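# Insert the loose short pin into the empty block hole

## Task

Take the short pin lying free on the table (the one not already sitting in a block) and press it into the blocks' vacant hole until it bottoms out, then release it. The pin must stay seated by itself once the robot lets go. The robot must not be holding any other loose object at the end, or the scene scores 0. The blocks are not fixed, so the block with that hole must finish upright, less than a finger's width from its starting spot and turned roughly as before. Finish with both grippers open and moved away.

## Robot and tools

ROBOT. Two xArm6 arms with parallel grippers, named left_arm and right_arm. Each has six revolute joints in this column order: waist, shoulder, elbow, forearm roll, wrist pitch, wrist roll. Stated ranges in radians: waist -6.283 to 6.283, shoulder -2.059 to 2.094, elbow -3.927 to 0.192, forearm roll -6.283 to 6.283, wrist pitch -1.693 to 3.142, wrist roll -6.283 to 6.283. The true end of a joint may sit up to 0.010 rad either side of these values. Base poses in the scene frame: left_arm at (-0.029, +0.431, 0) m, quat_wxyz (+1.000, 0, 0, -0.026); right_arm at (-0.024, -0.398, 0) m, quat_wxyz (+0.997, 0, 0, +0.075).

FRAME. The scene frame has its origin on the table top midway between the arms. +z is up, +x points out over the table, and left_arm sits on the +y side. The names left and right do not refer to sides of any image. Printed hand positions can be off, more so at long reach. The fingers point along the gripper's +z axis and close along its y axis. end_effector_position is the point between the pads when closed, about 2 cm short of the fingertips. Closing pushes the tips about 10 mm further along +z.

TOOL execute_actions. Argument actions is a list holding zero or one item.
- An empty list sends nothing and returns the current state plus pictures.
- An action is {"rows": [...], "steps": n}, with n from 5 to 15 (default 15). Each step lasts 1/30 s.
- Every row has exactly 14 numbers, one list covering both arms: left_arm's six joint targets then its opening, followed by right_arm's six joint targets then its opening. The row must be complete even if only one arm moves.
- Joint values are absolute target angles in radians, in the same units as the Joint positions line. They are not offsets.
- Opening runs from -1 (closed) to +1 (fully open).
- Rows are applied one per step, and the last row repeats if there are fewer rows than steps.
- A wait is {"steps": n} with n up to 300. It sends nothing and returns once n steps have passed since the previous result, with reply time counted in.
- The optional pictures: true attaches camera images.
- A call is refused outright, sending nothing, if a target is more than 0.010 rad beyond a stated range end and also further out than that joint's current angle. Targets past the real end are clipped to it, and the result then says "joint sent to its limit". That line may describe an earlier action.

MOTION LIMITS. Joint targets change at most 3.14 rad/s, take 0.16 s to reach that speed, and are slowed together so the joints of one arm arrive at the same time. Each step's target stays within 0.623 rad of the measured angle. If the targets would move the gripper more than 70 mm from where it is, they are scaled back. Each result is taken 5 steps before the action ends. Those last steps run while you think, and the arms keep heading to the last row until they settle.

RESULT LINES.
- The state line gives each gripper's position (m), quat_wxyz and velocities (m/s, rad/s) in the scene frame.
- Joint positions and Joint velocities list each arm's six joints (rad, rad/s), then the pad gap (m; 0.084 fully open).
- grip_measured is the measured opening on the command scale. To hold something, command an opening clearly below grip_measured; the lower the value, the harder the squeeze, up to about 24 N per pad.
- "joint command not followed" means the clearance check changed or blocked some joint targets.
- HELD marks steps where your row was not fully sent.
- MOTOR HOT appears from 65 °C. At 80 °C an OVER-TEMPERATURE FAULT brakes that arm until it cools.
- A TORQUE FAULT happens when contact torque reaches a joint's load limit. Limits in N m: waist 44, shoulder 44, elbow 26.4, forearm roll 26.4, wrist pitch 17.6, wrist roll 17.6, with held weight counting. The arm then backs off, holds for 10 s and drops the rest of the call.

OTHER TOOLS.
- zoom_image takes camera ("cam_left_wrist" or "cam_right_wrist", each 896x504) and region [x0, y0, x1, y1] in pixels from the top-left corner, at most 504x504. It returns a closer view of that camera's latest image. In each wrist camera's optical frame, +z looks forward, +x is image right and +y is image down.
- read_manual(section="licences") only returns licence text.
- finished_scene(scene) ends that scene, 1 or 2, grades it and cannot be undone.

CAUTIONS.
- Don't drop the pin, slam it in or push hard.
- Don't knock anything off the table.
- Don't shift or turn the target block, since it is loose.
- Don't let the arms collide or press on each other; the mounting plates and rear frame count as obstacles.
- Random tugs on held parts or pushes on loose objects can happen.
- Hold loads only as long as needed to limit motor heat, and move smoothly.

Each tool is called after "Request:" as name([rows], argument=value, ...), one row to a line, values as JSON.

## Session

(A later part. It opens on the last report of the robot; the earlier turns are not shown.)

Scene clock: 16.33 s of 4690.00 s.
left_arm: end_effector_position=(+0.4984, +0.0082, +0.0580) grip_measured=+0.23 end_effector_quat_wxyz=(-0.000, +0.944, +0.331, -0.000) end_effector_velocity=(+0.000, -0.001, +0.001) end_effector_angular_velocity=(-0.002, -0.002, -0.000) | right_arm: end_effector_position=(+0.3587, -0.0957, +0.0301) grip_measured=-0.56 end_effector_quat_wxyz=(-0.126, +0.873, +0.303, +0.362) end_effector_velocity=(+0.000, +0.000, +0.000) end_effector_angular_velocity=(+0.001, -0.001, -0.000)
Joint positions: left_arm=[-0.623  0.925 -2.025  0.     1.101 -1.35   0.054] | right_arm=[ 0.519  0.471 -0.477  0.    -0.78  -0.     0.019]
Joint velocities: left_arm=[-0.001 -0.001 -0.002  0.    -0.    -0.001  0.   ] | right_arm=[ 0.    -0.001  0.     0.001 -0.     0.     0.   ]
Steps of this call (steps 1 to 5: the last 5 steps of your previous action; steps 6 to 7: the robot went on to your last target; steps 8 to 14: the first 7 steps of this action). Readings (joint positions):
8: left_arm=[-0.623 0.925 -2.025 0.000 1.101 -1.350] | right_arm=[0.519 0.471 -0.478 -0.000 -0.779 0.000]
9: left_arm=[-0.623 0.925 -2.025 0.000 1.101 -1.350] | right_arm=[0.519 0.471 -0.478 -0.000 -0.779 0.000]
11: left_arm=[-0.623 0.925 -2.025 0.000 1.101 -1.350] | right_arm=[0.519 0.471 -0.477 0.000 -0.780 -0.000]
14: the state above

Request:
execute_actions([
  {"rows":[[-0.6232,0.9247,-2.0252,0,1.1006,-1.35,-1,0.5193,0.46,-0.4741,0,-0.7713,0,-1],[-0.6232,0.9247,-2.0252,0,1.1006,-1.35,-1,0.5193,0.44,-0.4685,0,-0.7569,0,-1],[-0.6232,0.9247,-2.0252,0,1.1006,-1.35,-1,0.5193,0.415,-0.4615,0,-0.7389,0,-1],[-0.6232,0.9247,-2.0252,0,1.1006,-1.35,-1,0.5193,0.39,-0.4544,0,-0.721,0,-1],[-0.6232,0.9247,-2.0252,0,1.1006,-1.35,-1,0.5193,0.365,-0.4474,0,-0.703,0,-1],[-0.6232,0.9247,-2.0252,0,1.1006,-1.35,-1,0.5193,0.345,-0.446,0,-0.6844,0,-1],[-0.6232,0.9247,-2.0252,0,1.1006,-1.35,-1,0.5193,0.333,-0.455,0,-0.6634,0,-1],[-0.6232,0.9247,-2.0252,0,1.1006,-1.35,-1,0.5193,0.335,-0.476,0,-0.6444,0,-1],[-0.6232,0.9247,-2.0252,0,1.1006,-1.35,-1,0.5193,0.349,-0.507,0,-0.6274,0,-1],[-0.6232,0.9247,-2.0252,0,1.1006,-1.35,-1,0.5193,0.3648,-0.5397,0,-0.6105,0,-1],[-0.6232,0.9247,-2.0252,0,1.1006,-1.35,-1,0.5193,0.3805,-0.5726,0,-0.5933,0,-1],[-0.6232,0.9247,-2.0252,0,1.1006,-1.35,-1,0.5193,0.395,-0.603,0,-0.5774,0,-1],[-0.6232,0.9247,-2.0252,0,1.1006,-1.35,-1,0.5193,0.406,-0.626,0,-0.5654,0,-1],[-0.6232,0.9247,-2.0252,0,1.1006,-1.35,-1,0.5193,0.4135,-0.6415,0,-0.5574,0,-1],[-0.6232,0.9247,-2.0252,0,1.1006,-1.35,-1,0.5193,0.4173,-0.6493,0,-0.5534,0,-1]],"steps":15},
])

Request:
execute_actions([
  {"steps":15},
], pictures=true)

Scene clock: 18.07 s of 4690.00 s.
left_arm: end_effector_position=(+0.4984, +0.0082, +0.0580) grip_measured=+0.23 end_effector_quat_wxyz=(-0.000, +0.944, +0.331, -0.000) end_effector_velocity=(+0.001, -0.001, +0.001) end_effector_angular_velocity=(-0.002, -0.002, -0.000) | right_arm: end_effector_position=(+0.3674, -0.0887, +0.0640) grip_measured=-0.56 end_effector_quat_wxyz=(-0.126, +0.872, +0.303, +0.362) end_effector_velocity=(+0.160, +0.127, +0.083) end_effector_angular_velocity=(+0.043, -0.053, -0.000)
Joint positions: left_arm=[-0.623  0.925 -2.025  0.     1.101 -1.35   0.054] | right_arm=[ 0.519  0.342 -0.473 -0.    -0.655  0.     0.019]
Joint velocities: left_arm=[ 0.    -0.001 -0.002  0.     0.     0.    -0.   ] | right_arm=[ 0.     0.021 -0.598 -0.     0.508  0.001  0.   ]
Steps of this call (steps 1 to 5: the last 5 steps of your previous action; steps 6 to 15: the robot went on to your last target; steps 16 to 42: nothing new was sent; steps 43 to 52: the first 10 steps of this action). Readings (joint positions):
43: left_arm=[-0.623 0.925 -2.025 0.000 1.101 -1.350] | right_arm=[0.519 0.471 -0.477 0.000 -0.779 -0.000]
44: left_arm=[-0.623 0.925 -2.025 0.000 1.101 -1.350] | right_arm=[0.519 0.467 -0.476 -0.000 -0.775 0.000]
46: left_arm=[-0.623 0.925 -2.025 0.000 1.101 -1.350] | right_arm=[0.519 0.444 -0.467 -0.000 -0.756 -0.000]
50: left_arm=[-0.623 0.925 -2.025 0.000 1.101 -1.350] | right_arm=[0.519 0.359 -0.451 -0.000 -0.692 0.000]
52: the state above

Scene clock: 18.57 s of 4690.00 s.
left_arm: end_effector_position=(+0.4984, +0.0082, +0.0580) grip_measured=+0.23 end_effector_quat_wxyz=(-0.000, +0.944, +0.331, -0.000) end_effector_velocity=(-0.001, -0.001, -0.001) end_effector_angular_velocity=(+0.001, +0.002, -0.001) | right_arm: end_effector_position=(+0.4068, -0.0575, +0.0654) grip_measured=-0.56 end_effector_quat_wxyz=(-0.126, +0.873, +0.303, +0.361) end_effector_velocity=(+0.003, +0.003, +0.004) end_effector_angular_velocity=(+0.006, -0.008, +0.001)
Joint positions: left_arm=[-0.623  0.925 -2.025  0.     1.101 -1.35   0.054] | right_arm=[ 0.519  0.417 -0.648  0.    -0.553 -0.     0.019]
Joint velocities: left_arm=[-0.002  0.001  0.001 -0.    -0.    -0.     0.   ] | right_arm=[ 0.001 -0.002 -0.008 -0.     0.     0.     0.   ]
Kept back: nothing.
Steps of this call (steps 1 to 5: the last 5 steps of your previous action; steps 6 to 15: the robot went on to your last target). Readings (joint positions):
1: left_arm=[-0.623 0.925 -2.025 0.000 1.101 -1.350] | right_arm=[0.519 0.347 -0.496 -0.000 -0.639 0.000]
2: left_arm=[-0.623 0.925 -2.025 0.000 1.101 -1.350] | right_arm=[0.519 0.357 -0.524 -0.000 -0.622 0.000]
4: left_arm=[-0.623 0.925 -2.025 0.000 1.101 -1.350] | right_arm=[0.519 0.385 -0.582 -0.000 -0.590 0.000]
8: left_arm=[-0.623 0.925 -2.025 0.000 1.101 -1.350] | right_arm=[0.519 0.416 -0.646 -0.000 -0.557 0.000]
15: the state above

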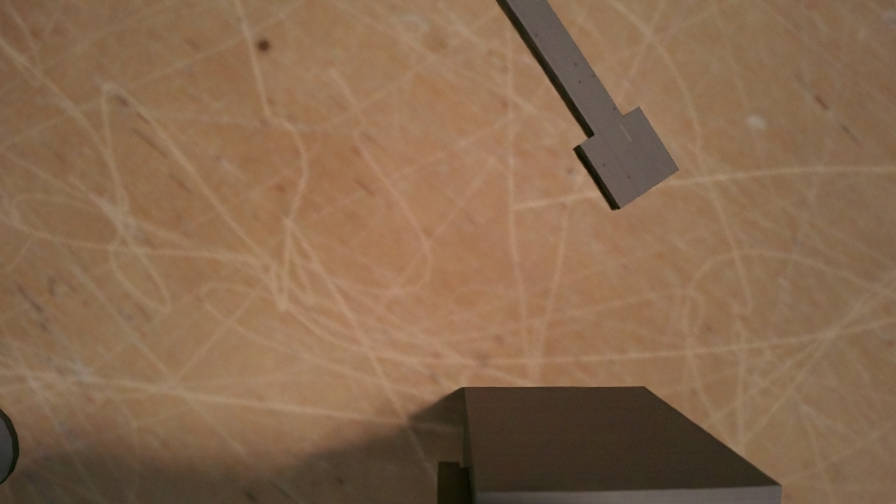

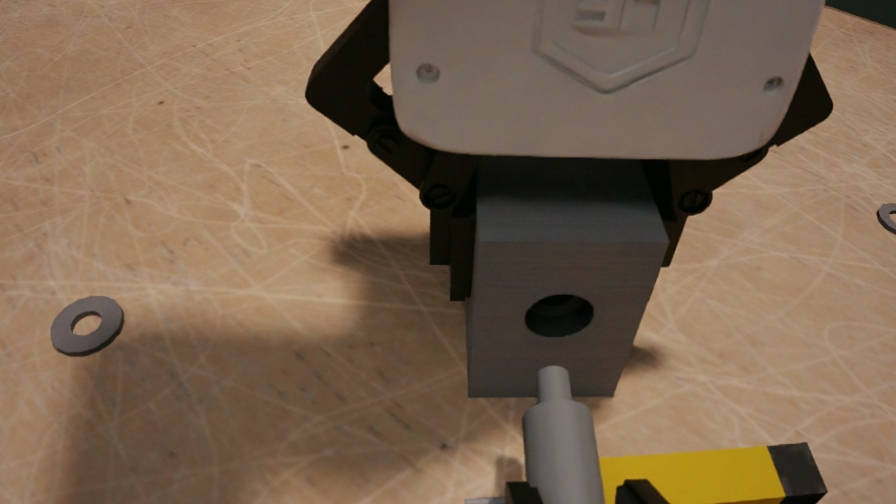

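Request:
zoom_image(camera="cam_right_wrist", region=[450, 230, 690, 504])

Region (450, 230, 690, 504) of cam_right_wrist's 896x504 image, scaled by 1.839, with more detail than that image has; it fills the left 441 columns of this view, and the rest is white.

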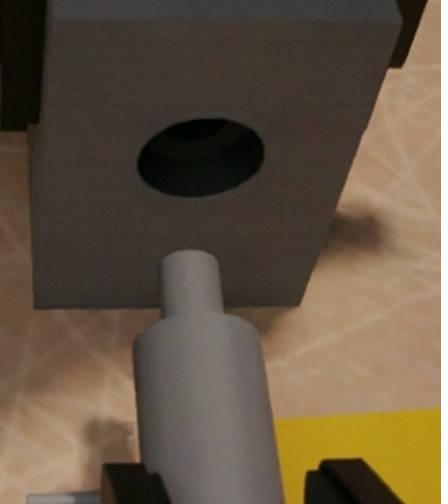

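Request:
execute_actions([
  {"rows":[[-0.6232,0.9247,-2.0252,0,1.1006,-1.349,-1,0.518,0.4208,-0.6566,0,-0.5496,0,-1],[-0.6232,0.9247,-2.0252,0,1.1006,-1.348,-1,0.5165,0.4262,-0.6675,0,-0.5441,0,-1],[-0.6232,0.9247,-2.0252,0,1.1006,-1.347,-1,0.515,0.4315,-0.6784,0,-0.5385,0,-1],[-0.6232,0.9247,-2.0252,0,1.1006,-1.346,-1,0.514,0.4368,-0.6893,0,-0.5329,0,-1],[-0.6232,0.9247,-2.0252,0,1.1006,-1.345,-1,0.5133,0.4421,-0.7002,0,-0.5273,0,-1],[-0.6232,0.9247,-2.0252,0,1.1006,-1.344,-1,0.5133,0.4466,-0.7093,0,-0.5227,0,-1],[-0.6232,0.9247,-2.0252,0,1.1006,-1.344,-1,0.5133,0.4501,-0.7166,0,-0.5189,0,-1],[-0.6232,0.9247,-2.0252,0,1.1006,-1.344,-1,0.5133,0.4519,-0.7202,0,-0.5171,0,-1],[-0.6232,0.9247,-2.0252,0,1.1006,-1.344,-1,0.5133,0.4528,-0.7221,0,-0.5161,0,-1]],"steps":15},
])

Request:
execute_actions([
  {"steps":10},
], pictures=true)

Request:
zoom_image(camera="cam_right_wrist", region=[460, 300, 660, 504])

Scene clock: 19.80 s of 4690.00 s.
left_arm: end_effector_position=(+0.4984, +0.0082, +0.0580) grip_measured=+0.23 end_effector_quat_wxyz=(-0.000, +0.945, +0.328, -0.000) end_effector_velocity=(+0.000, +0.001, -0.001) end_effector_angular_velocity=(+0.001, +0.001, -0.003) | right_arm: end_effector_position=(+0.4244, -0.0480, +0.0662) grip_measured=-0.56 end_effector_quat_wxyz=(-0.125, +0.873, +0.301, +0.362) end_effector_velocity=(+0.020, +0.018, -0.000) end_effector_angular_velocity=(-0.001, -0.000, +0.003)
Joint positions: left_arm=[-0.623  0.925 -2.025 -0.     1.101 -1.344  0.054] | right_arm=[ 0.513  0.451 -0.718  0.    -0.519  0.     0.019]
Joint velocities: left_arm=[ 0.001  0.002  0.    -0.     0.     0.004  0.   ] | right_arm=[ 0.002  0.049 -0.099 -0.002  0.051 -0.     0.   ]
Steps of this call (steps 1 to 15: the robot went on to your last target; steps 16 to 27: nothing new was sent; steps 28 to 37: the first 10 steps of this action). Readings (joint positions):
28: left_arm=[-0.623 0.925 -2.025 0.000 1.101 -1.350] | right_arm=[0.519 0.417 -0.650 -0.000 -0.553 -0.000]
29: left_arm=[-0.623 0.925 -2.025 -0.000 1.101 -1.349] | right_arm=[0.519 0.419 -0.652 -0.000 -0.551 -0.000]
31: left_arm=[-0.623 0.925 -2.025 -0.000 1.101 -1.348] | right_arm=[0.517 0.426 -0.666 -0.000 -0.544 -0.000]
35: left_arm=[-0.623 0.925 -2.025 -0.000 1.101 -1.345] | right_arm=[0.513 0.445 -0.707 0.000 -0.524 0.000]
37: the state above

Scene clock: 20.13 s of 4690.00 s.
left_arm: end_effector_position=(+0.4984, +0.0082, +0.0580) grip_measured=+0.23 end_effector_quat_wxyz=(-0.000, +0.945, +0.328, -0.000) end_effector_velocity=(+0.001, +0.000, +0.001) end_effector_angular_velocity=(-0.001, -0.001, +0.000) | right_arm: end_effector_position=(+0.4250, -0.0475, +0.0658) grip_measured=-0.56 end_effector_quat_wxyz=(-0.125, +0.874, +0.301, +0.362) end_effector_velocity=(+0.000, +0.000, -0.000) end_effector_angular_velocity=(-0.001, -0.000, +0.002)
Joint positions: left_arm=[-0.623  0.925 -2.025 -0.     1.101 -1.344  0.054] | right_arm=[ 0.513  0.453 -0.722 -0.    -0.516 -0.     0.019]
Joint velocities: left_arm=[ 0.001 -0.001 -0.     0.     0.     0.001  0.   ] | right_arm=[ 0.     0.001 -0.002 -0.001  0.001 -0.001 -0.   ]
Kept back: nothing.
Steps of this call (steps 1 to 5: the last 5 steps of your previous action; steps 6 to 10: the robot went on to your last target). Readings (joint positions):
1: left_arm=[-0.623 0.925 -2.025 -0.000 1.101 -1.344] | right_arm=[0.513 0.452 -0.721 -0.000 -0.518 0.000]
2: left_arm=[-0.623 0.925 -2.025 -0.000 1.101 -1.344] | right_arm=[0.513 0.452 -0.721 -0.000 -0.517 0.000]
4: left_arm=[-0.623 0.925 -2.025 -0.000 1.101 -1.344] | right_arm=[0.513 0.453 -0.722 -0.000 -0.516 -0.000]
8: left_arm=[-0.623 0.925 -2.025 -0.000 1.101 -1.344] | right_arm=[0.513 0.453 -0.722 -0.000 -0.516 -0.000]
10: the state above

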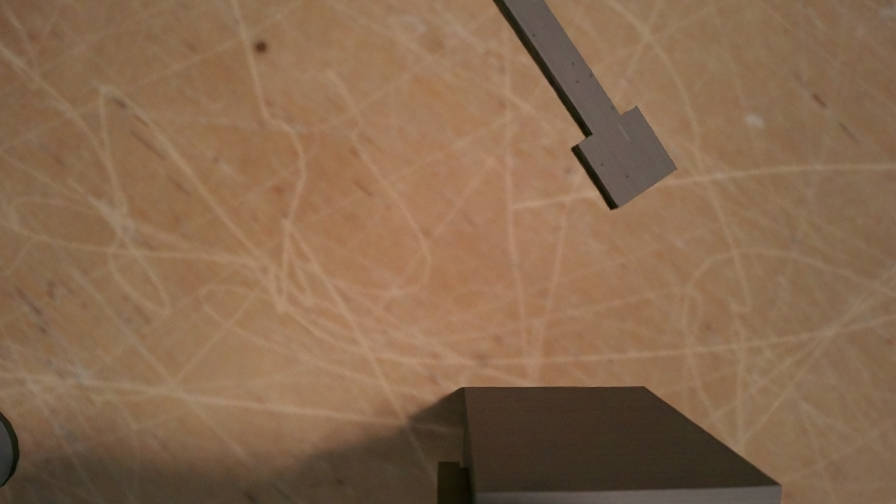

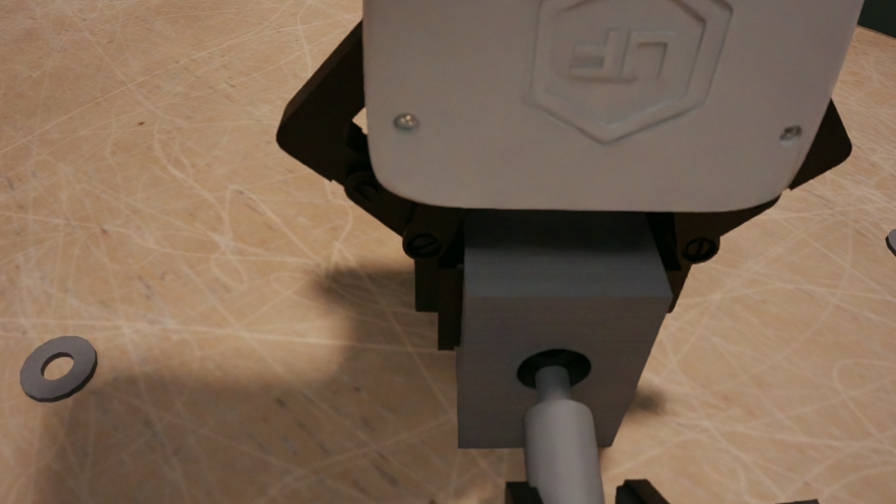

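Region (460, 300, 660, 504) of cam_right_wrist's 896x504 image, scaled by 2.471, with more detail than that image has; it fills the left 494 columns of this view, and the rest is white.

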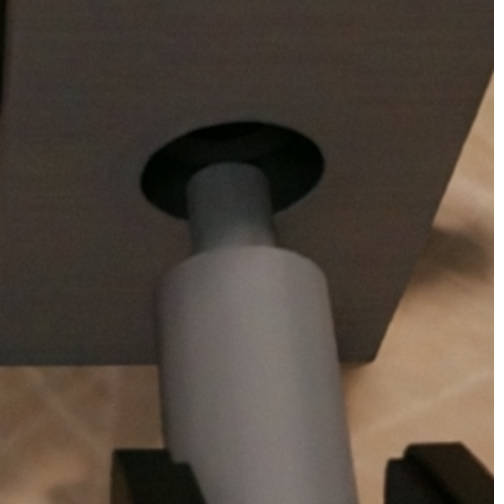

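Request:
execute_actions([
  {"rows":[[-0.6232,0.9247,-2.0252,0,1.1006,-1.344,-1,0.513,0.4546,-0.7258,0,-0.5142,0,-1],[-0.6232,0.9247,-2.0252,0,1.1006,-1.344,-1,0.5127,0.4564,-0.7295,0,-0.5123,0,-1],[-0.6232,0.9247,-2.0252,0,1.1006,-1.344,-1,0.5125,0.4582,-0.7332,0,-0.5104,0,-1],[-0.6232,0.9247,-2.0252,0,1.1006,-1.344,-1,0.5125,0.4600,-0.7369,0,-0.5085,0,-1],[-0.6232,0.9247,-2.0252,0,1.1006,-1.344,-1,0.5125,0.4619,-0.7406,0,-0.5067,0,-1],[-0.6232,0.9247,-2.0252,0,1.1006,-1.344,-1,0.5125,0.4637,-0.7443,0,-0.5048,0,-1],[-0.6232,0.9247,-2.0252,0,1.1006,-1.344,-1,0.5125,0.4655,-0.7480,0,-0.5029,0,-1],[-0.6232,0.9247,-2.0252,0,1.1006,-1.344,-1,0.5125,0.4674,-0.7517,0,-0.5011,0,-1],[-0.6232,0.9247,-2.0252,0,1.1006,-1.344,-1,0.5125,0.4692,-0.7555,0,-0.4991,0,-1],[-0.6232,0.9247,-2.0252,0,1.1006,-1.344,-1,0.5125,0.4710,-0.7592,0,-0.4972,0,-1],[-0.6232,0.9247,-2.0252,0,1.1006,-1.344,-1,0.5125,0.4729,-0.7629,0,-0.4954,0,-1],[-0.6232,0.9247,-2.0252,0,1.1006,-1.344,-1,0.5125,0.4747,-0.7667,0,-0.4934,0,-1]],"steps":15},
])

Request:
execute_actions([
  {"steps":10},
], pictures=true)

Request:
zoom_image(camera="cam_right_wrist", region=[460, 300, 660, 504])

Scene clock: 20.90 s of 4690.00 s.
left_arm: end_effector_position=(+0.4984, +0.0082, +0.0580) grip_measured=+0.23 end_effector_quat_wxyz=(-0.000, +0.945, +0.328, -0.000) end_effector_velocity=(+0.000, -0.000, +0.001) end_effector_angular_velocity=(-0.001, -0.001, +0.000) | right_arm: end_effector_position=(+0.4316, -0.0430, +0.0658) grip_measured=-0.56 end_effector_quat_wxyz=(-0.124, +0.874, +0.300, +0.362) end_effector_velocity=(+0.023, +0.018, -0.001) end_effector_angular_velocity=(-0.003, +0.003, +0.000)
Joint positions: left_arm=[-0.623  0.925 -2.025 -0.     1.101 -1.344  0.054] | right_arm=[ 0.513  0.467 -0.751 -0.    -0.501  0.     0.019]
Joint velocities: left_arm=[-0.    -0.001  0.001 -0.    -0.    -0.    -0.   ] | right_arm=[ 0.     0.056 -0.11   0.001  0.058 -0.001  0.   ]
Steps of this call (steps 1 to 13: the robot went on to your last target; steps 14 to 23: the first 10 steps of this action). Readings (joint positions):
14: left_arm=[-0.623 0.925 -2.025 -0.000 1.101 -1.344] | right_arm=[0.513 0.453 -0.722 -0.000 -0.516 -0.000]
15: left_arm=[-0.623 0.925 -2.025 -0.000 1.101 -1.344] | right_arm=[0.513 0.454 -0.724 -0.000 -0.515 -0.000]
17: left_arm=[-0.623 0.925 -2.025 -0.000 1.101 -1.344] | right_arm=[0.513 0.456 -0.729 -0.000 -0.512 -0.000]
21: left_arm=[-0.623 0.925 -2.025 -0.000 1.101 -1.344] | right_arm=[0.512 0.464 -0.744 0.000 -0.505 0.000]
23: the state above

Scene clock: 21.23 s of 4690.00 s.
left_arm: end_effector_position=(+0.4992, +0.0092, +0.0580) grip_measured=+0.23 end_effector_quat_wxyz=(-0.000, +0.945, +0.328, +0.000) end_effector_velocity=(-0.000, -0.000, +0.000) end_effector_angular_velocity=(-0.000, +0.000, +0.000) | right_arm: end_effector_position=(+0.4339, -0.0411, +0.0645) grip_measured=-0.56 end_effector_quat_wxyz=(-0.124, +0.874, +0.301, +0.360) end_effector_velocity=(+0.002, +0.001, +0.003) end_effector_angular_velocity=(+0.004, -0.003, -0.002)
Joint positions: left_arm=[-0.622  0.925 -2.025  0.001  1.1   -1.344  0.054] | right_arm=[ 0.513  0.475 -0.764 -0.    -0.493 -0.     0.019]
Joint velocities: left_arm=[-0.001  0.    -0.001 -0.     0.    -0.001  0.   ] | right_arm=[-0.001 -0.002 -0.006  0.001  0.003  0.001  0.   ]
Kept back: nothing.
Steps of this call (steps 1 to 5: the last 5 steps of your previous action; steps 6 to 10: the robot went on to your last target). Readings (joint positions):
1: left_arm=[-0.623 0.925 -2.025 0.000 1.101 -1.344] | right_arm=[0.513 0.469 -0.755 -0.000 -0.499 -0.000]
2: left_arm=[-0.623 0.925 -2.025 0.000 1.101 -1.344] | right_arm=[0.512 0.471 -0.758 -0.000 -0.497 -0.000]
4: left_arm=[-0.622 0.925 -2.025 0.001 1.101 -1.344] | right_arm=[0.513 0.474 -0.762 -0.000 -0.494 -0.000]
8: left_arm=[-0.622 0.925 -2.025 0.001 1.100 -1.344] | right_arm=[0.513 0.475 -0.764 -0.000 -0.493 -0.000]
10: the state above

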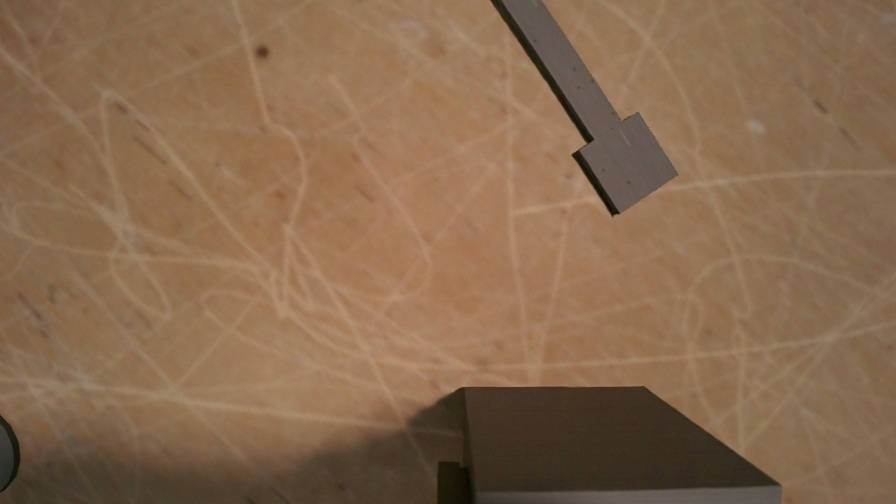

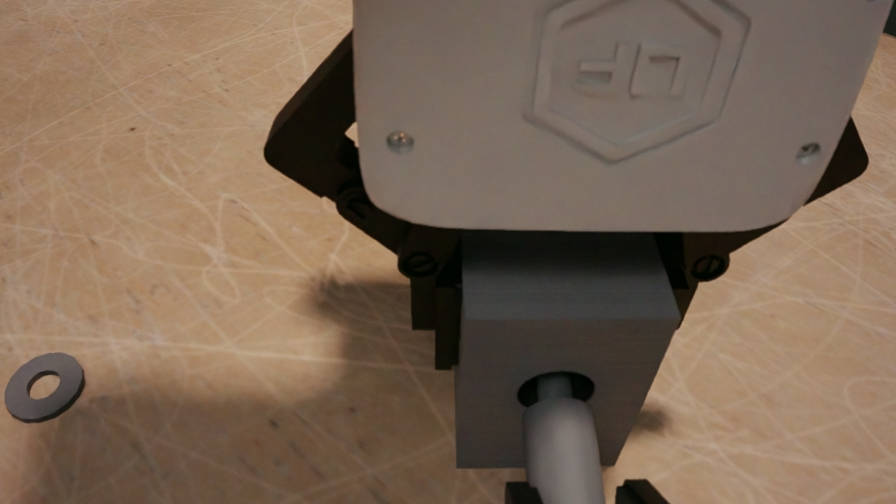

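Region (460, 300, 660, 504) of cam_right_wrist's 896x504 image, scaled by 2.471, with more detail than that image has; it fills the left 494 columns of this view, and the rest is white.

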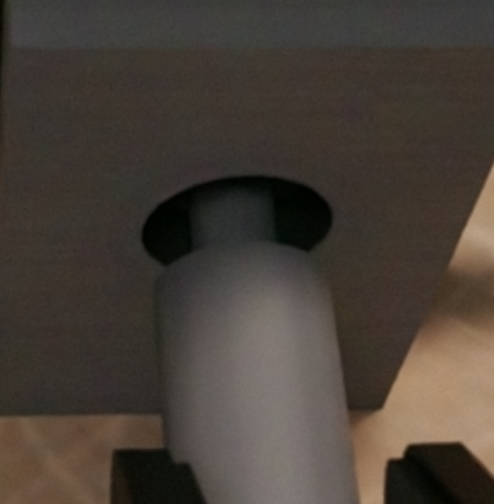

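Request:
execute_actions([
  {"rows":[[-0.6232,0.9247,-2.0252,0,1.1006,-1.344,-1,0.5125,0.4710,-0.7592,0,-0.4972,0,-1],[-0.6232,0.9247,-2.0252,0,1.1006,-1.344,-1,0.5125,0.4674,-0.7517,0,-0.5011,0,-1],[-0.6232,0.9247,-2.0252,0,1.1006,-1.344,-1,0.5125,0.4655,-0.7480,0,-0.5029,0,-1]],"steps":15},
], pictures=true)

Request:
zoom_image(camera="cam_right_wrist", region=[460, 300, 660, 504])

Scene clock: 21.77 s of 4690.00 s.
left_arm: end_effector_position=(+0.4976, +0.0076, +0.0580) grip_measured=+0.23 end_effector_quat_wxyz=(-0.000, +0.945, +0.327, -0.000) end_effector_velocity=(+0.001, -0.000, +0.002) end_effector_angular_velocity=(-0.003, -0.004, +0.002) | right_arm: end_effector_position=(+0.4318, -0.0430, +0.0671) grip_measured=-0.56 end_effector_quat_wxyz=(-0.125, +0.873, +0.300, +0.363) end_effector_velocity=(-0.001, -0.000, -0.000) end_effector_angular_velocity=(-0.000, +0.001, +0.001)
Joint positions: left_arm=[-0.625  0.924 -2.025 -0.001  1.101 -1.344  0.054] | right_arm=[ 0.512  0.465 -0.75   0.    -0.504  0.     0.019]
Joint velocities: left_arm=[ 0.001 -0.002 -0.002 -0.    -0.001 -0.001 -0.   ] | right_arm=[ 0.001 -0.001  0.002  0.    -0.     0.     0.   ]
Steps of this call (steps 1 to 6: the robot went on to your last target; steps 7 to 16: the first 10 steps of this action). Readings (joint positions):
7: left_arm=[-0.622 0.925 -2.025 0.001 1.100 -1.344] | right_arm=[0.512 0.475 -0.765 0.000 -0.493 -0.000]
8: left_arm=[-0.622 0.925 -2.025 0.001 1.101 -1.344] | right_arm=[0.512 0.474 -0.763 0.000 -0.495 0.000]
10: left_arm=[-0.623 0.925 -2.025 -0.000 1.101 -1.344] | right_arm=[0.512 0.468 -0.756 0.000 -0.501 0.000]
14: left_arm=[-0.625 0.924 -2.025 -0.001 1.101 -1.344] | right_arm=[0.512 0.465 -0.750 0.000 -0.504 0.000]
16: the state above

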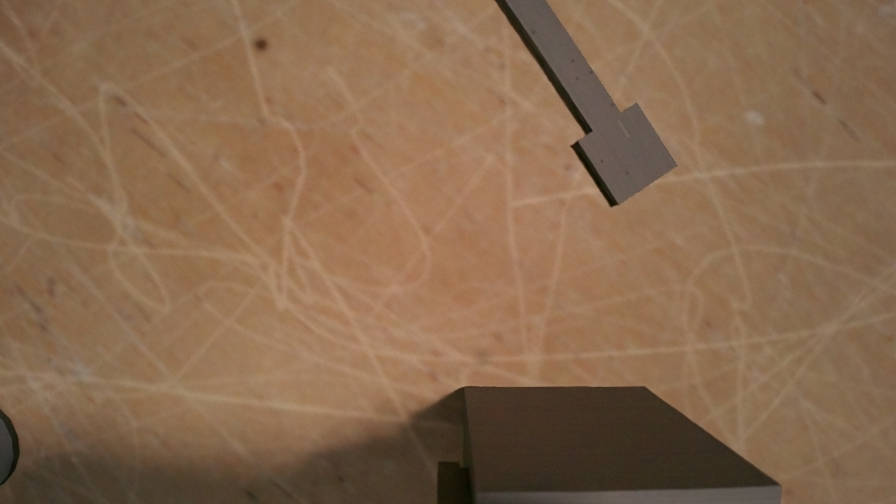

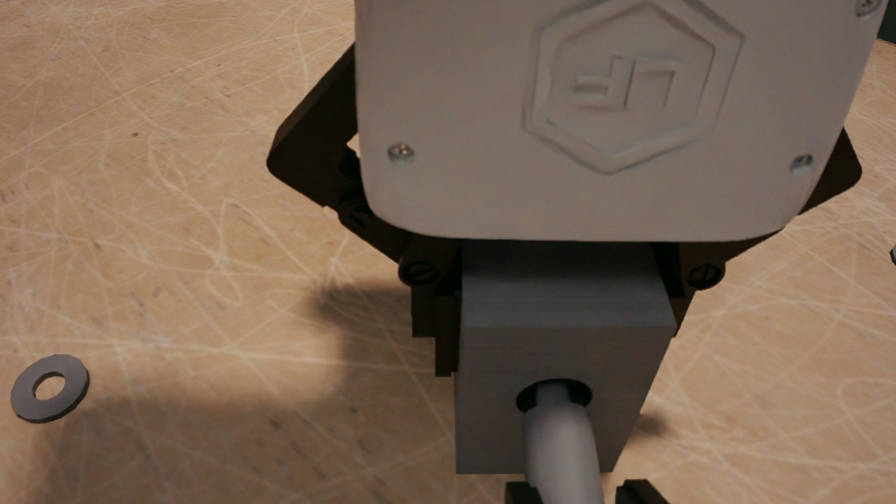

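Region (460, 300, 660, 504) of cam_right_wrist's 896x504 image, scaled by 2.471, with more detail than that image has; it fills the left 494 columns of this view, and the rest is white.

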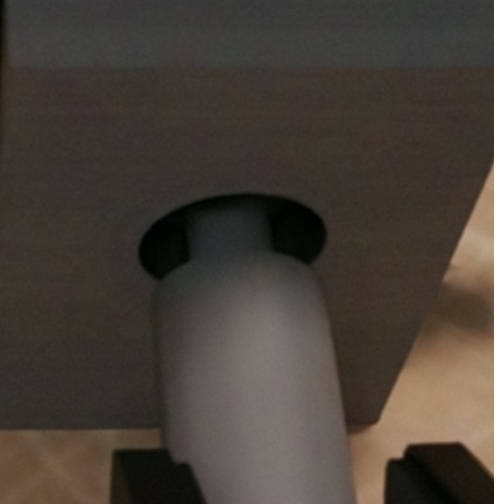

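Request:
execute_actions([
  {"rows":[[-0.6232,0.9247,-2.0252,0,1.1006,-1.344,-1,0.5125,0.4619,-0.7406,0,-0.5067,0,-1],[-0.6232,0.9247,-2.0252,0,1.1006,-1.344,-1,0.5125,0.4582,-0.7332,0,-0.5104,0,-1],[-0.6232,0.9247,-2.0252,0,1.1006,-1.344,-1,0.5125,0.4546,-0.7258,0,-0.5142,0,-1],[-0.6232,0.9247,-2.0252,0,1.1006,-1.344,-1,0.5125,0.4528,-0.7221,0,-0.5161,0,-1]],"steps":15},
])

Request:
execute_actions([
  {"steps":15},
], pictures=true)

Request:
zoom_image(camera="cam_right_wrist", region=[460, 300, 660, 504])

Scene clock: 22.27 s of 4690.00 s.
left_arm: end_effector_position=(+0.4978, +0.0076, +0.0580) grip_measured=+0.23 end_effector_quat_wxyz=(-0.000, +0.945, +0.327, -0.000) end_effector_velocity=(+0.000, +0.000, -0.001) end_effector_angular_velocity=(+0.000, -0.000, +0.000) | right_arm: end_effector_position=(+0.4254, -0.0477, +0.0660) grip_measured=-0.56 end_effector_quat_wxyz=(-0.125, +0.874, +0.300, +0.362) end_effector_velocity=(+0.001, +0.001, +0.002) end_effector_angular_velocity=(+0.006, -0.004, -0.004)
Joint positions: left_arm=[-0.624  0.925 -2.025 -0.001  1.101 -1.344  0.054] | right_arm=[ 0.513  0.453 -0.722 -0.    -0.516 -0.     0.019]
Joint velocities: left_arm=[ 0.001  0.001  0.     0.001 -0.001  0.     0.   ] | right_arm=[-0.    -0.002 -0.002  0.002 -0.003  0.003 -0.   ]
Steps of this call (steps 1 to 5: the last 5 steps of your previous action; steps 6 to 15: the first 10 steps of this action). Readings (joint positions):
6: left_arm=[-0.625 0.925 -2.025 -0.001 1.101 -1.344] | right_arm=[0.513 0.465 -0.749 -0.000 -0.504 -0.000]
7: left_arm=[-0.624 0.925 -2.025 -0.001 1.101 -1.344] | right_arm=[0.513 0.464 -0.747 -0.000 -0.505 -0.000]
9: left_arm=[-0.624 0.925 -2.025 -0.001 1.101 -1.344] | right_arm=[0.513 0.458 -0.735 -0.000 -0.511 -0.000]
13: left_arm=[-0.624 0.925 -2.025 -0.001 1.101 -1.344] | right_arm=[0.513 0.453 -0.723 -0.000 -0.516 -0.000]
15: the state above

Scene clock: 22.77 s of 4690.00 s.
left_arm: end_effector_position=(+0.4984, +0.0081, +0.0579) grip_measured=+0.23 end_effector_quat_wxyz=(+0.000, +0.945, +0.328, +0.000) end_effector_velocity=(+0.001, +0.002, +0.001) end_effector_angular_velocity=(+0.000, -0.001, +0.002) | right_arm: end_effector_position=(+0.4253, -0.0478, +0.0658) grip_measured=-0.56 end_effector_quat_wxyz=(-0.124, +0.874, +0.300, +0.362) end_effector_velocity=(+0.000, +0.000, +0.001) end_effector_angular_velocity=(+0.001, -0.001, +0.000)
Joint positions: left_arm=[-0.623  0.925 -2.025 -0.     1.1   -1.344  0.054] | right_arm=[ 0.513  0.453 -0.722 -0.    -0.516 -0.     0.019]
Joint velocities: left_arm=[ 0.003 -0.001  0.     0.001  0.001  0.001  0.   ] | right_arm=[ 0.    -0.001  0.    -0.    -0.     0.     0.   ]
Kept back: nothing.
Steps of this call (steps 1 to 5: the last 5 steps of your previous action; steps 6 to 15: the robot went on to your last target). Readings (joint positions):
1: left_arm=[-0.624 0.925 -2.025 -0.000 1.101 -1.344] | right_arm=[0.513 0.453 -0.723 -0.000 -0.516 -0.000]
2: left_arm=[-0.624 0.925 -2.025 -0.000 1.101 -1.344] | right_arm=[0.513 0.453 -0.723 -0.000 -0.516 -0.000]
4: left_arm=[-0.624 0.925 -2.025 -0.000 1.101 -1.344] | right_arm=[0.513 0.453 -0.722 -0.000 -0.516 -0.000]
8: left_arm=[-0.624 0.925 -2.025 -0.000 1.100 -1.344] | right_arm=[0.513 0.453 -0.722 -0.000 -0.516 -0.000]
15: the state above
All arms were judged still, so your last target was given up. Only a new action makes them travel on or press farther. Fingers that are still opening or closing keep moving.

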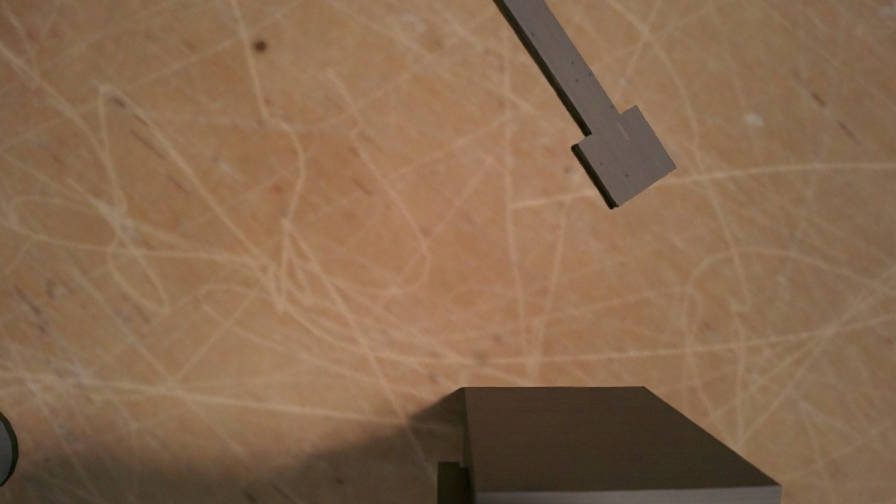

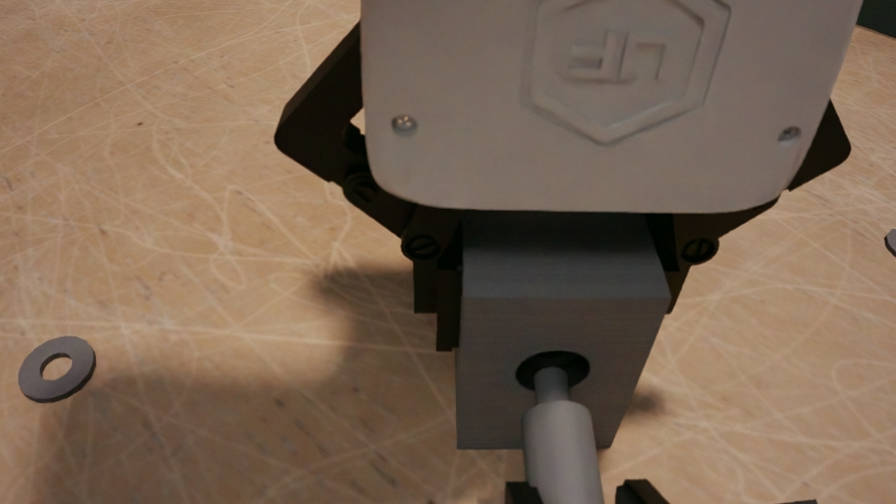

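Region (460, 300, 660, 504) of cam_right_wrist's 896x504 image, scaled by 2.471, with more detail than that image has; it fills the left 494 columns of this view, and the rest is white.

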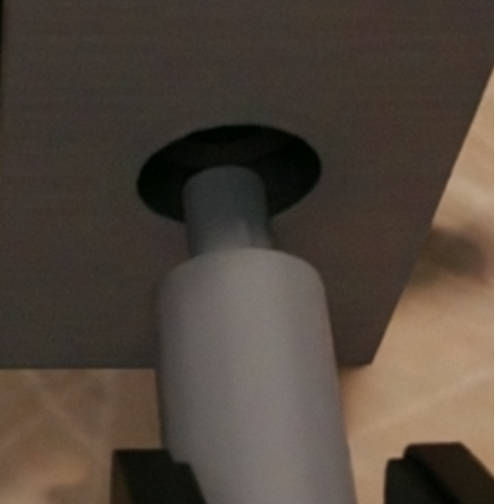

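Request:
execute_actions([
  {"rows":[[-0.6232,0.9247,-2.0252,0,1.1006,-1.344,-1,0.5122,0.4527,-0.7286,0,-0.5095,0,-1],[-0.6232,0.9247,-2.0252,0,1.1006,-1.344,-1,0.512,0.4563,-0.7361,0,-0.5056,0,-1],[-0.6232,0.9247,-2.0252,0,1.1006,-1.344,-1,0.512,0.4600,-0.7435,0,-0.5019,0,-1],[-0.6232,0.9247,-2.0252,0,1.1006,-1.344,-1,0.512,0.4618,-0.7472,0,-0.5000,0,-1],[-0.6232,0.9247,-2.0252,0,1.1006,-1.344,-1,0.512,0.4627,-0.7491,0,-0.499,0,-1],[-0.6232,0.9247,-2.0252,0,1.1006,-1.344,-1,0.512,0.4636,-0.7510,0,-0.4980,0,-1],[-0.6232,0.9247,-2.0252,0,1.1006,-1.344,-1,0.512,0.4636,-0.7510,0,-0.4980,0,-1],[-0.6232,0.9247,-2.0252,0,1.1006,-1.344,-1,0.512,0.4636,-0.7510,0,-0.4980,0,-1],[-0.6232,0.9247,-2.0252,0,1.1006,-1.344,-1,0.512,0.4645,-0.7528,0,-0.4971,0,-1],[-0.6232,0.9247,-2.0252,0,1.1006,-1.344,-1,0.512,0.4655,-0.7547,0,-0.4962,0,-1],[-0.6232,0.9247,-2.0252,0,1.1006,-1.344,-1,0.512,0.4664,-0.7565,0,-0.4953,0,-1],[-0.6232,0.9247,-2.0252,0,1.1006,-1.344,-1,0.512,0.4673,-0.7584,0,-0.4943,0,-1],[-0.6232,0.9247,-2.0252,0,1.1006,-1.344,-1,0.512,0.4682,-0.7603,0,-0.4933,0,-1],[-0.6232,0.9247,-2.0252,0,1.1006,-1.344,-1,0.512,0.4691,-0.7621,0,-0.4924,0,-1],[-0.6232,0.9247,-2.0252,0,1.1006,-1.344,-1,0.512,0.4700,-0.7640,0,-0.4914,0,-1]],"steps":15},
])

Request:
execute_actions([
  {"steps":9},
])

Scene clock: 23.93 s of 4690.00 s.
left_arm: end_effector_position=(+0.4984, +0.0083, +0.0580) grip_measured=+0.23 end_effector_quat_wxyz=(-0.000, +0.945, +0.328, -0.000) end_effector_velocity=(-0.000, +0.000, -0.001) end_effector_angular_velocity=(+0.001, +0.001, -0.000) | right_arm: end_effector_position=(+0.4320, -0.0430, +0.0670) grip_measured=-0.56 end_effector_quat_wxyz=(-0.124, +0.874, +0.300, +0.362) end_effector_velocity=(+0.004, +0.004, -0.005) end_effector_angular_velocity=(-0.008, +0.011, -0.000)
Joint positions: left_arm=[-0.623  0.925 -2.025  0.     1.101 -1.344  0.054] | right_arm=[ 0.512  0.464 -0.752 -0.    -0.498  0.     0.019]
Joint velocities: left_arm=[-0.     0.002 -0.    -0.    -0.     0.     0.   ] | right_arm=[ 0.001  0.021 -0.03   0.     0.022  0.     0.   ]
Steps of this call (steps 1 to 25: nothing new was sent; steps 26 to 35: the first 10 steps of this action). Readings (joint positions):
26: left_arm=[-0.623 0.925 -2.025 0.000 1.101 -1.344] | right_arm=[0.512 0.453 -0.722 0.000 -0.516 -0.000]
27: left_arm=[-0.623 0.925 -2.025 0.000 1.101 -1.344] | right_arm=[0.512 0.453 -0.724 -0.000 -0.513 -0.000]
29: left_arm=[-0.623 0.925 -2.025 0.000 1.101 -1.344] | right_arm=[0.512 0.457 -0.735 0.000 -0.506 -0.000]
33: left_arm=[-0.623 0.925 -2.025 0.000 1.101 -1.344] | right_arm=[0.512 0.463 -0.750 -0.000 -0.499 0.000]
35: the state above

Scene clock: 24.23 s of 4690.00 s.
left_arm: end_effector_position=(+0.4992, +0.0092, +0.0580) grip_measured=+0.23 end_effector_quat_wxyz=(-0.000, +0.945, +0.328, +0.000) end_effector_velocity=(+0.000, +0.001, +0.000) end_effector_angular_velocity=(+0.000, -0.000, -0.000) | right_arm: end_effector_position=(+0.4338, -0.0415, +0.0659) grip_measured=-0.56 end_effector_quat_wxyz=(-0.124, +0.874, +0.301, +0.361) end_effector_velocity=(+0.002, +0.000, +0.000) end_effector_angular_velocity=(+0.001, -0.000, -0.002)
Joint positions: left_arm=[-0.622  0.925 -2.025  0.001  1.101 -1.344  0.054] | right_arm=[ 0.512  0.47  -0.762 -0.    -0.491 -0.     0.019]
Joint velocities: left_arm=[ 0.001 -0.001  0.002  0.    -0.     0.001 -0.   ] | right_arm=[-0.001  0.002 -0.005  0.001  0.003  0.     0.   ]
Kept back: nothing.
Steps of this call (steps 1 to 5: the last 5 steps of your previous action; steps 6 to 9: the robot went on to your last target). Readings (joint positions):
1: left_arm=[-0.623 0.925 -2.025 0.000 1.101 -1.344] | right_arm=[0.512 0.465 -0.753 0.000 -0.497 -0.000]
2: left_arm=[-0.623 0.925 -2.025 0.000 1.101 -1.344] | right_arm=[0.512 0.466 -0.754 0.000 -0.496 -0.000]
4: left_arm=[-0.623 0.925 -2.025 0.000 1.101 -1.344] | right_arm=[0.512 0.467 -0.757 -0.000 -0.494 -0.000]
8: left_arm=[-0.622 0.925 -2.025 0.001 1.101 -1.344] | right_arm=[0.512 0.470 -0.762 -0.000 -0.491 -0.000]
9: the state above

Contact again; back off.

Request:
execute_actions([
  {"rows":[[-0.6232,0.9247,-2.0252,0,1.1006,-1.344,-1,0.512,0.4636,-0.7510,0,-0.4980,0,-1],[-0.6232,0.9247,-2.0252,0,1.1006,-1.344,-1,0.512,0.4563,-0.7361,0,-0.5056,0,-1],[-0.6232,0.9247,-2.0252,0,1.1006,-1.344,-1,0.512,0.449,-0.7212,0,-0.5132,0,-1],[-0.6232,0.9247,-2.0252,0,1.1006,-1.344,-1,0.512,0.4419,-0.7067,0,-0.5206,0,-1],[-0.6232,0.9247,-2.0252,0,1.1006,-1.344,-1,0.512,0.4348,-0.6921,0,-0.5281,0,-1],[-0.6232,0.9247,-2.0252,0,1.1006,-1.344,-1,0.512,0.4313,-0.6848,0,-0.5319,0,-1]],"steps":15},
])

Request:
execute_actions([
  {"steps":20},
], pictures=true)

Request:
zoom_image(camera="cam_right_wrist", region=[480, 300, 630, 450])

Scene clock: 24.83 s of 4690.00 s.
left_arm: end_effector_position=(+0.4975, +0.0073, +0.0580) grip_measured=+0.23 end_effector_quat_wxyz=(-0.000, +0.945, +0.327, -0.000) end_effector_velocity=(+0.001, -0.000, +0.001) end_effector_angular_velocity=(-0.001, -0.002, -0.000) | right_arm: end_effector_position=(+0.4181, -0.0539, +0.0671) grip_measured=-0.56 end_effector_quat_wxyz=(-0.124, +0.874, +0.300, +0.362) end_effector_velocity=(-0.006, -0.004, +0.000) end_effector_angular_velocity=(+0.001, -0.002, +0.001)
Joint positions: left_arm=[-0.625  0.925 -2.025 -0.001  1.101 -1.344  0.054] | right_arm=[ 0.512  0.432 -0.686  0.    -0.531  0.     0.019]
Joint velocities: left_arm=[ 0.    -0.001 -0.001  0.001 -0.     0.001 -0.   ] | right_arm=[ 0.    -0.012  0.026 -0.001 -0.016 -0.    -0.   ]
Steps of this call (steps 1 to 8: the robot went on to your last target; steps 9 to 18: the first 10 steps of this action). Readings (joint positions):
9: left_arm=[-0.622 0.925 -2.025 0.001 1.101 -1.344] | right_arm=[0.512 0.470 -0.762 -0.000 -0.491 -0.000]
10: left_arm=[-0.622 0.925 -2.025 0.000 1.101 -1.344] | right_arm=[0.512 0.468 -0.759 -0.000 -0.494 -0.000]
12: left_arm=[-0.624 0.925 -2.025 -0.001 1.101 -1.344] | right_arm=[0.512 0.457 -0.742 0.000 -0.506 0.000]
16: left_arm=[-0.625 0.925 -2.025 -0.001 1.101 -1.344] | right_arm=[0.512 0.434 -0.692 0.000 -0.529 0.000]
18: the state above

Scene clock: 25.50 s of 4690.00 s.
left_arm: end_effector_position=(+0.4984, +0.0082, +0.0580) grip_measured=+0.23 end_effector_quat_wxyz=(+0.000, +0.945, +0.328, +0.000) end_effector_velocity=(+0.000, +0.001, +0.001) end_effector_angular_velocity=(-0.000, -0.000, +0.001) | right_arm: end_effector_position=(+0.4177, -0.0542, +0.0669) grip_measured=-0.56 end_effector_quat_wxyz=(-0.124, +0.874, +0.300, +0.362) end_effector_velocity=(+0.000, -0.000, +0.000) end_effector_angular_velocity=(-0.000, -0.000, -0.000)
Joint positions: left_arm=[-0.623  0.925 -2.025 -0.     1.1   -1.344  0.054] | right_arm=[ 0.512  0.431 -0.685  0.    -0.532  0.     0.019]
Joint velocities: left_arm=[ 0.001 -0.001  0.001  0.    -0.    -0.     0.   ] | right_arm=[-0.001 -0.001  0.    -0.     0.    -0.     0.   ]
Kept back: nothing.
Steps of this call (steps 1 to 5: the last 5 steps of your previous action; steps 6 to 15: the robot went on to your last target; steps 16 to 20: nothing new was sent). Readings (joint positions):
1: left_arm=[-0.625 0.925 -2.025 -0.001 1.101 -1.344] | right_arm=[0.512 0.432 -0.686 0.000 -0.532 0.000]
2: left_arm=[-0.625 0.925 -2.025 -0.001 1.101 -1.344] | right_arm=[0.512 0.431 -0.686 0.000 -0.532 0.000]
4: left_arm=[-0.625 0.925 -2.025 -0.001 1.101 -1.344] | right_arm=[0.512 0.431 -0.686 0.000 -0.532 0.000]
8: left_arm=[-0.624 0.925 -2.025 -0.000 1.101 -1.344] | right_arm=[0.512 0.431 -0.685 0.000 -0.532 0.000]
20: the state above
All arms were judged still, so your last target was given up. Only a new action makes them travel on or press farther. Fingers that are still opening or closing keep moving.

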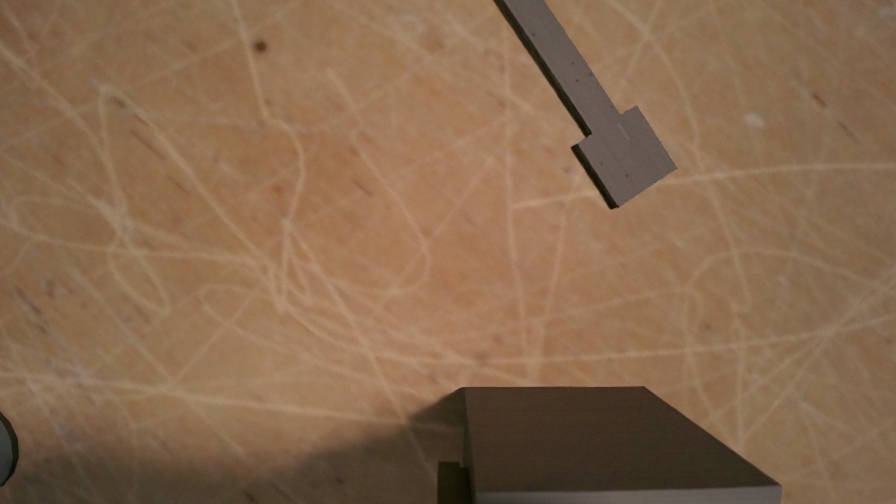

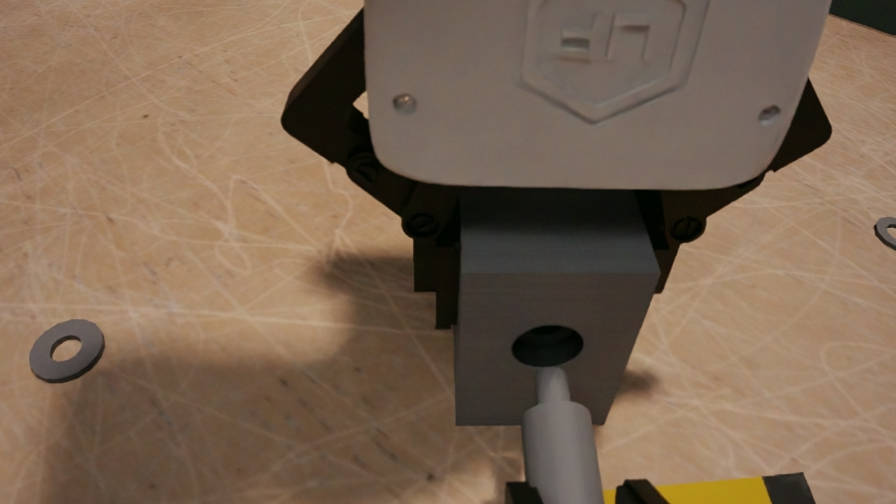

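Region (480, 300, 630, 450) of cam_right_wrist's 896x504 image, scaled by 3.360, with more detail than that image has.

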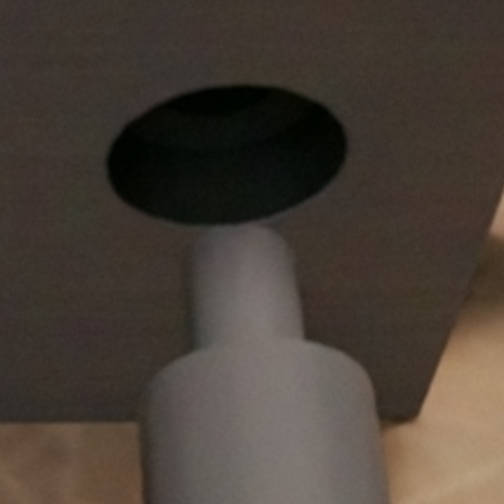

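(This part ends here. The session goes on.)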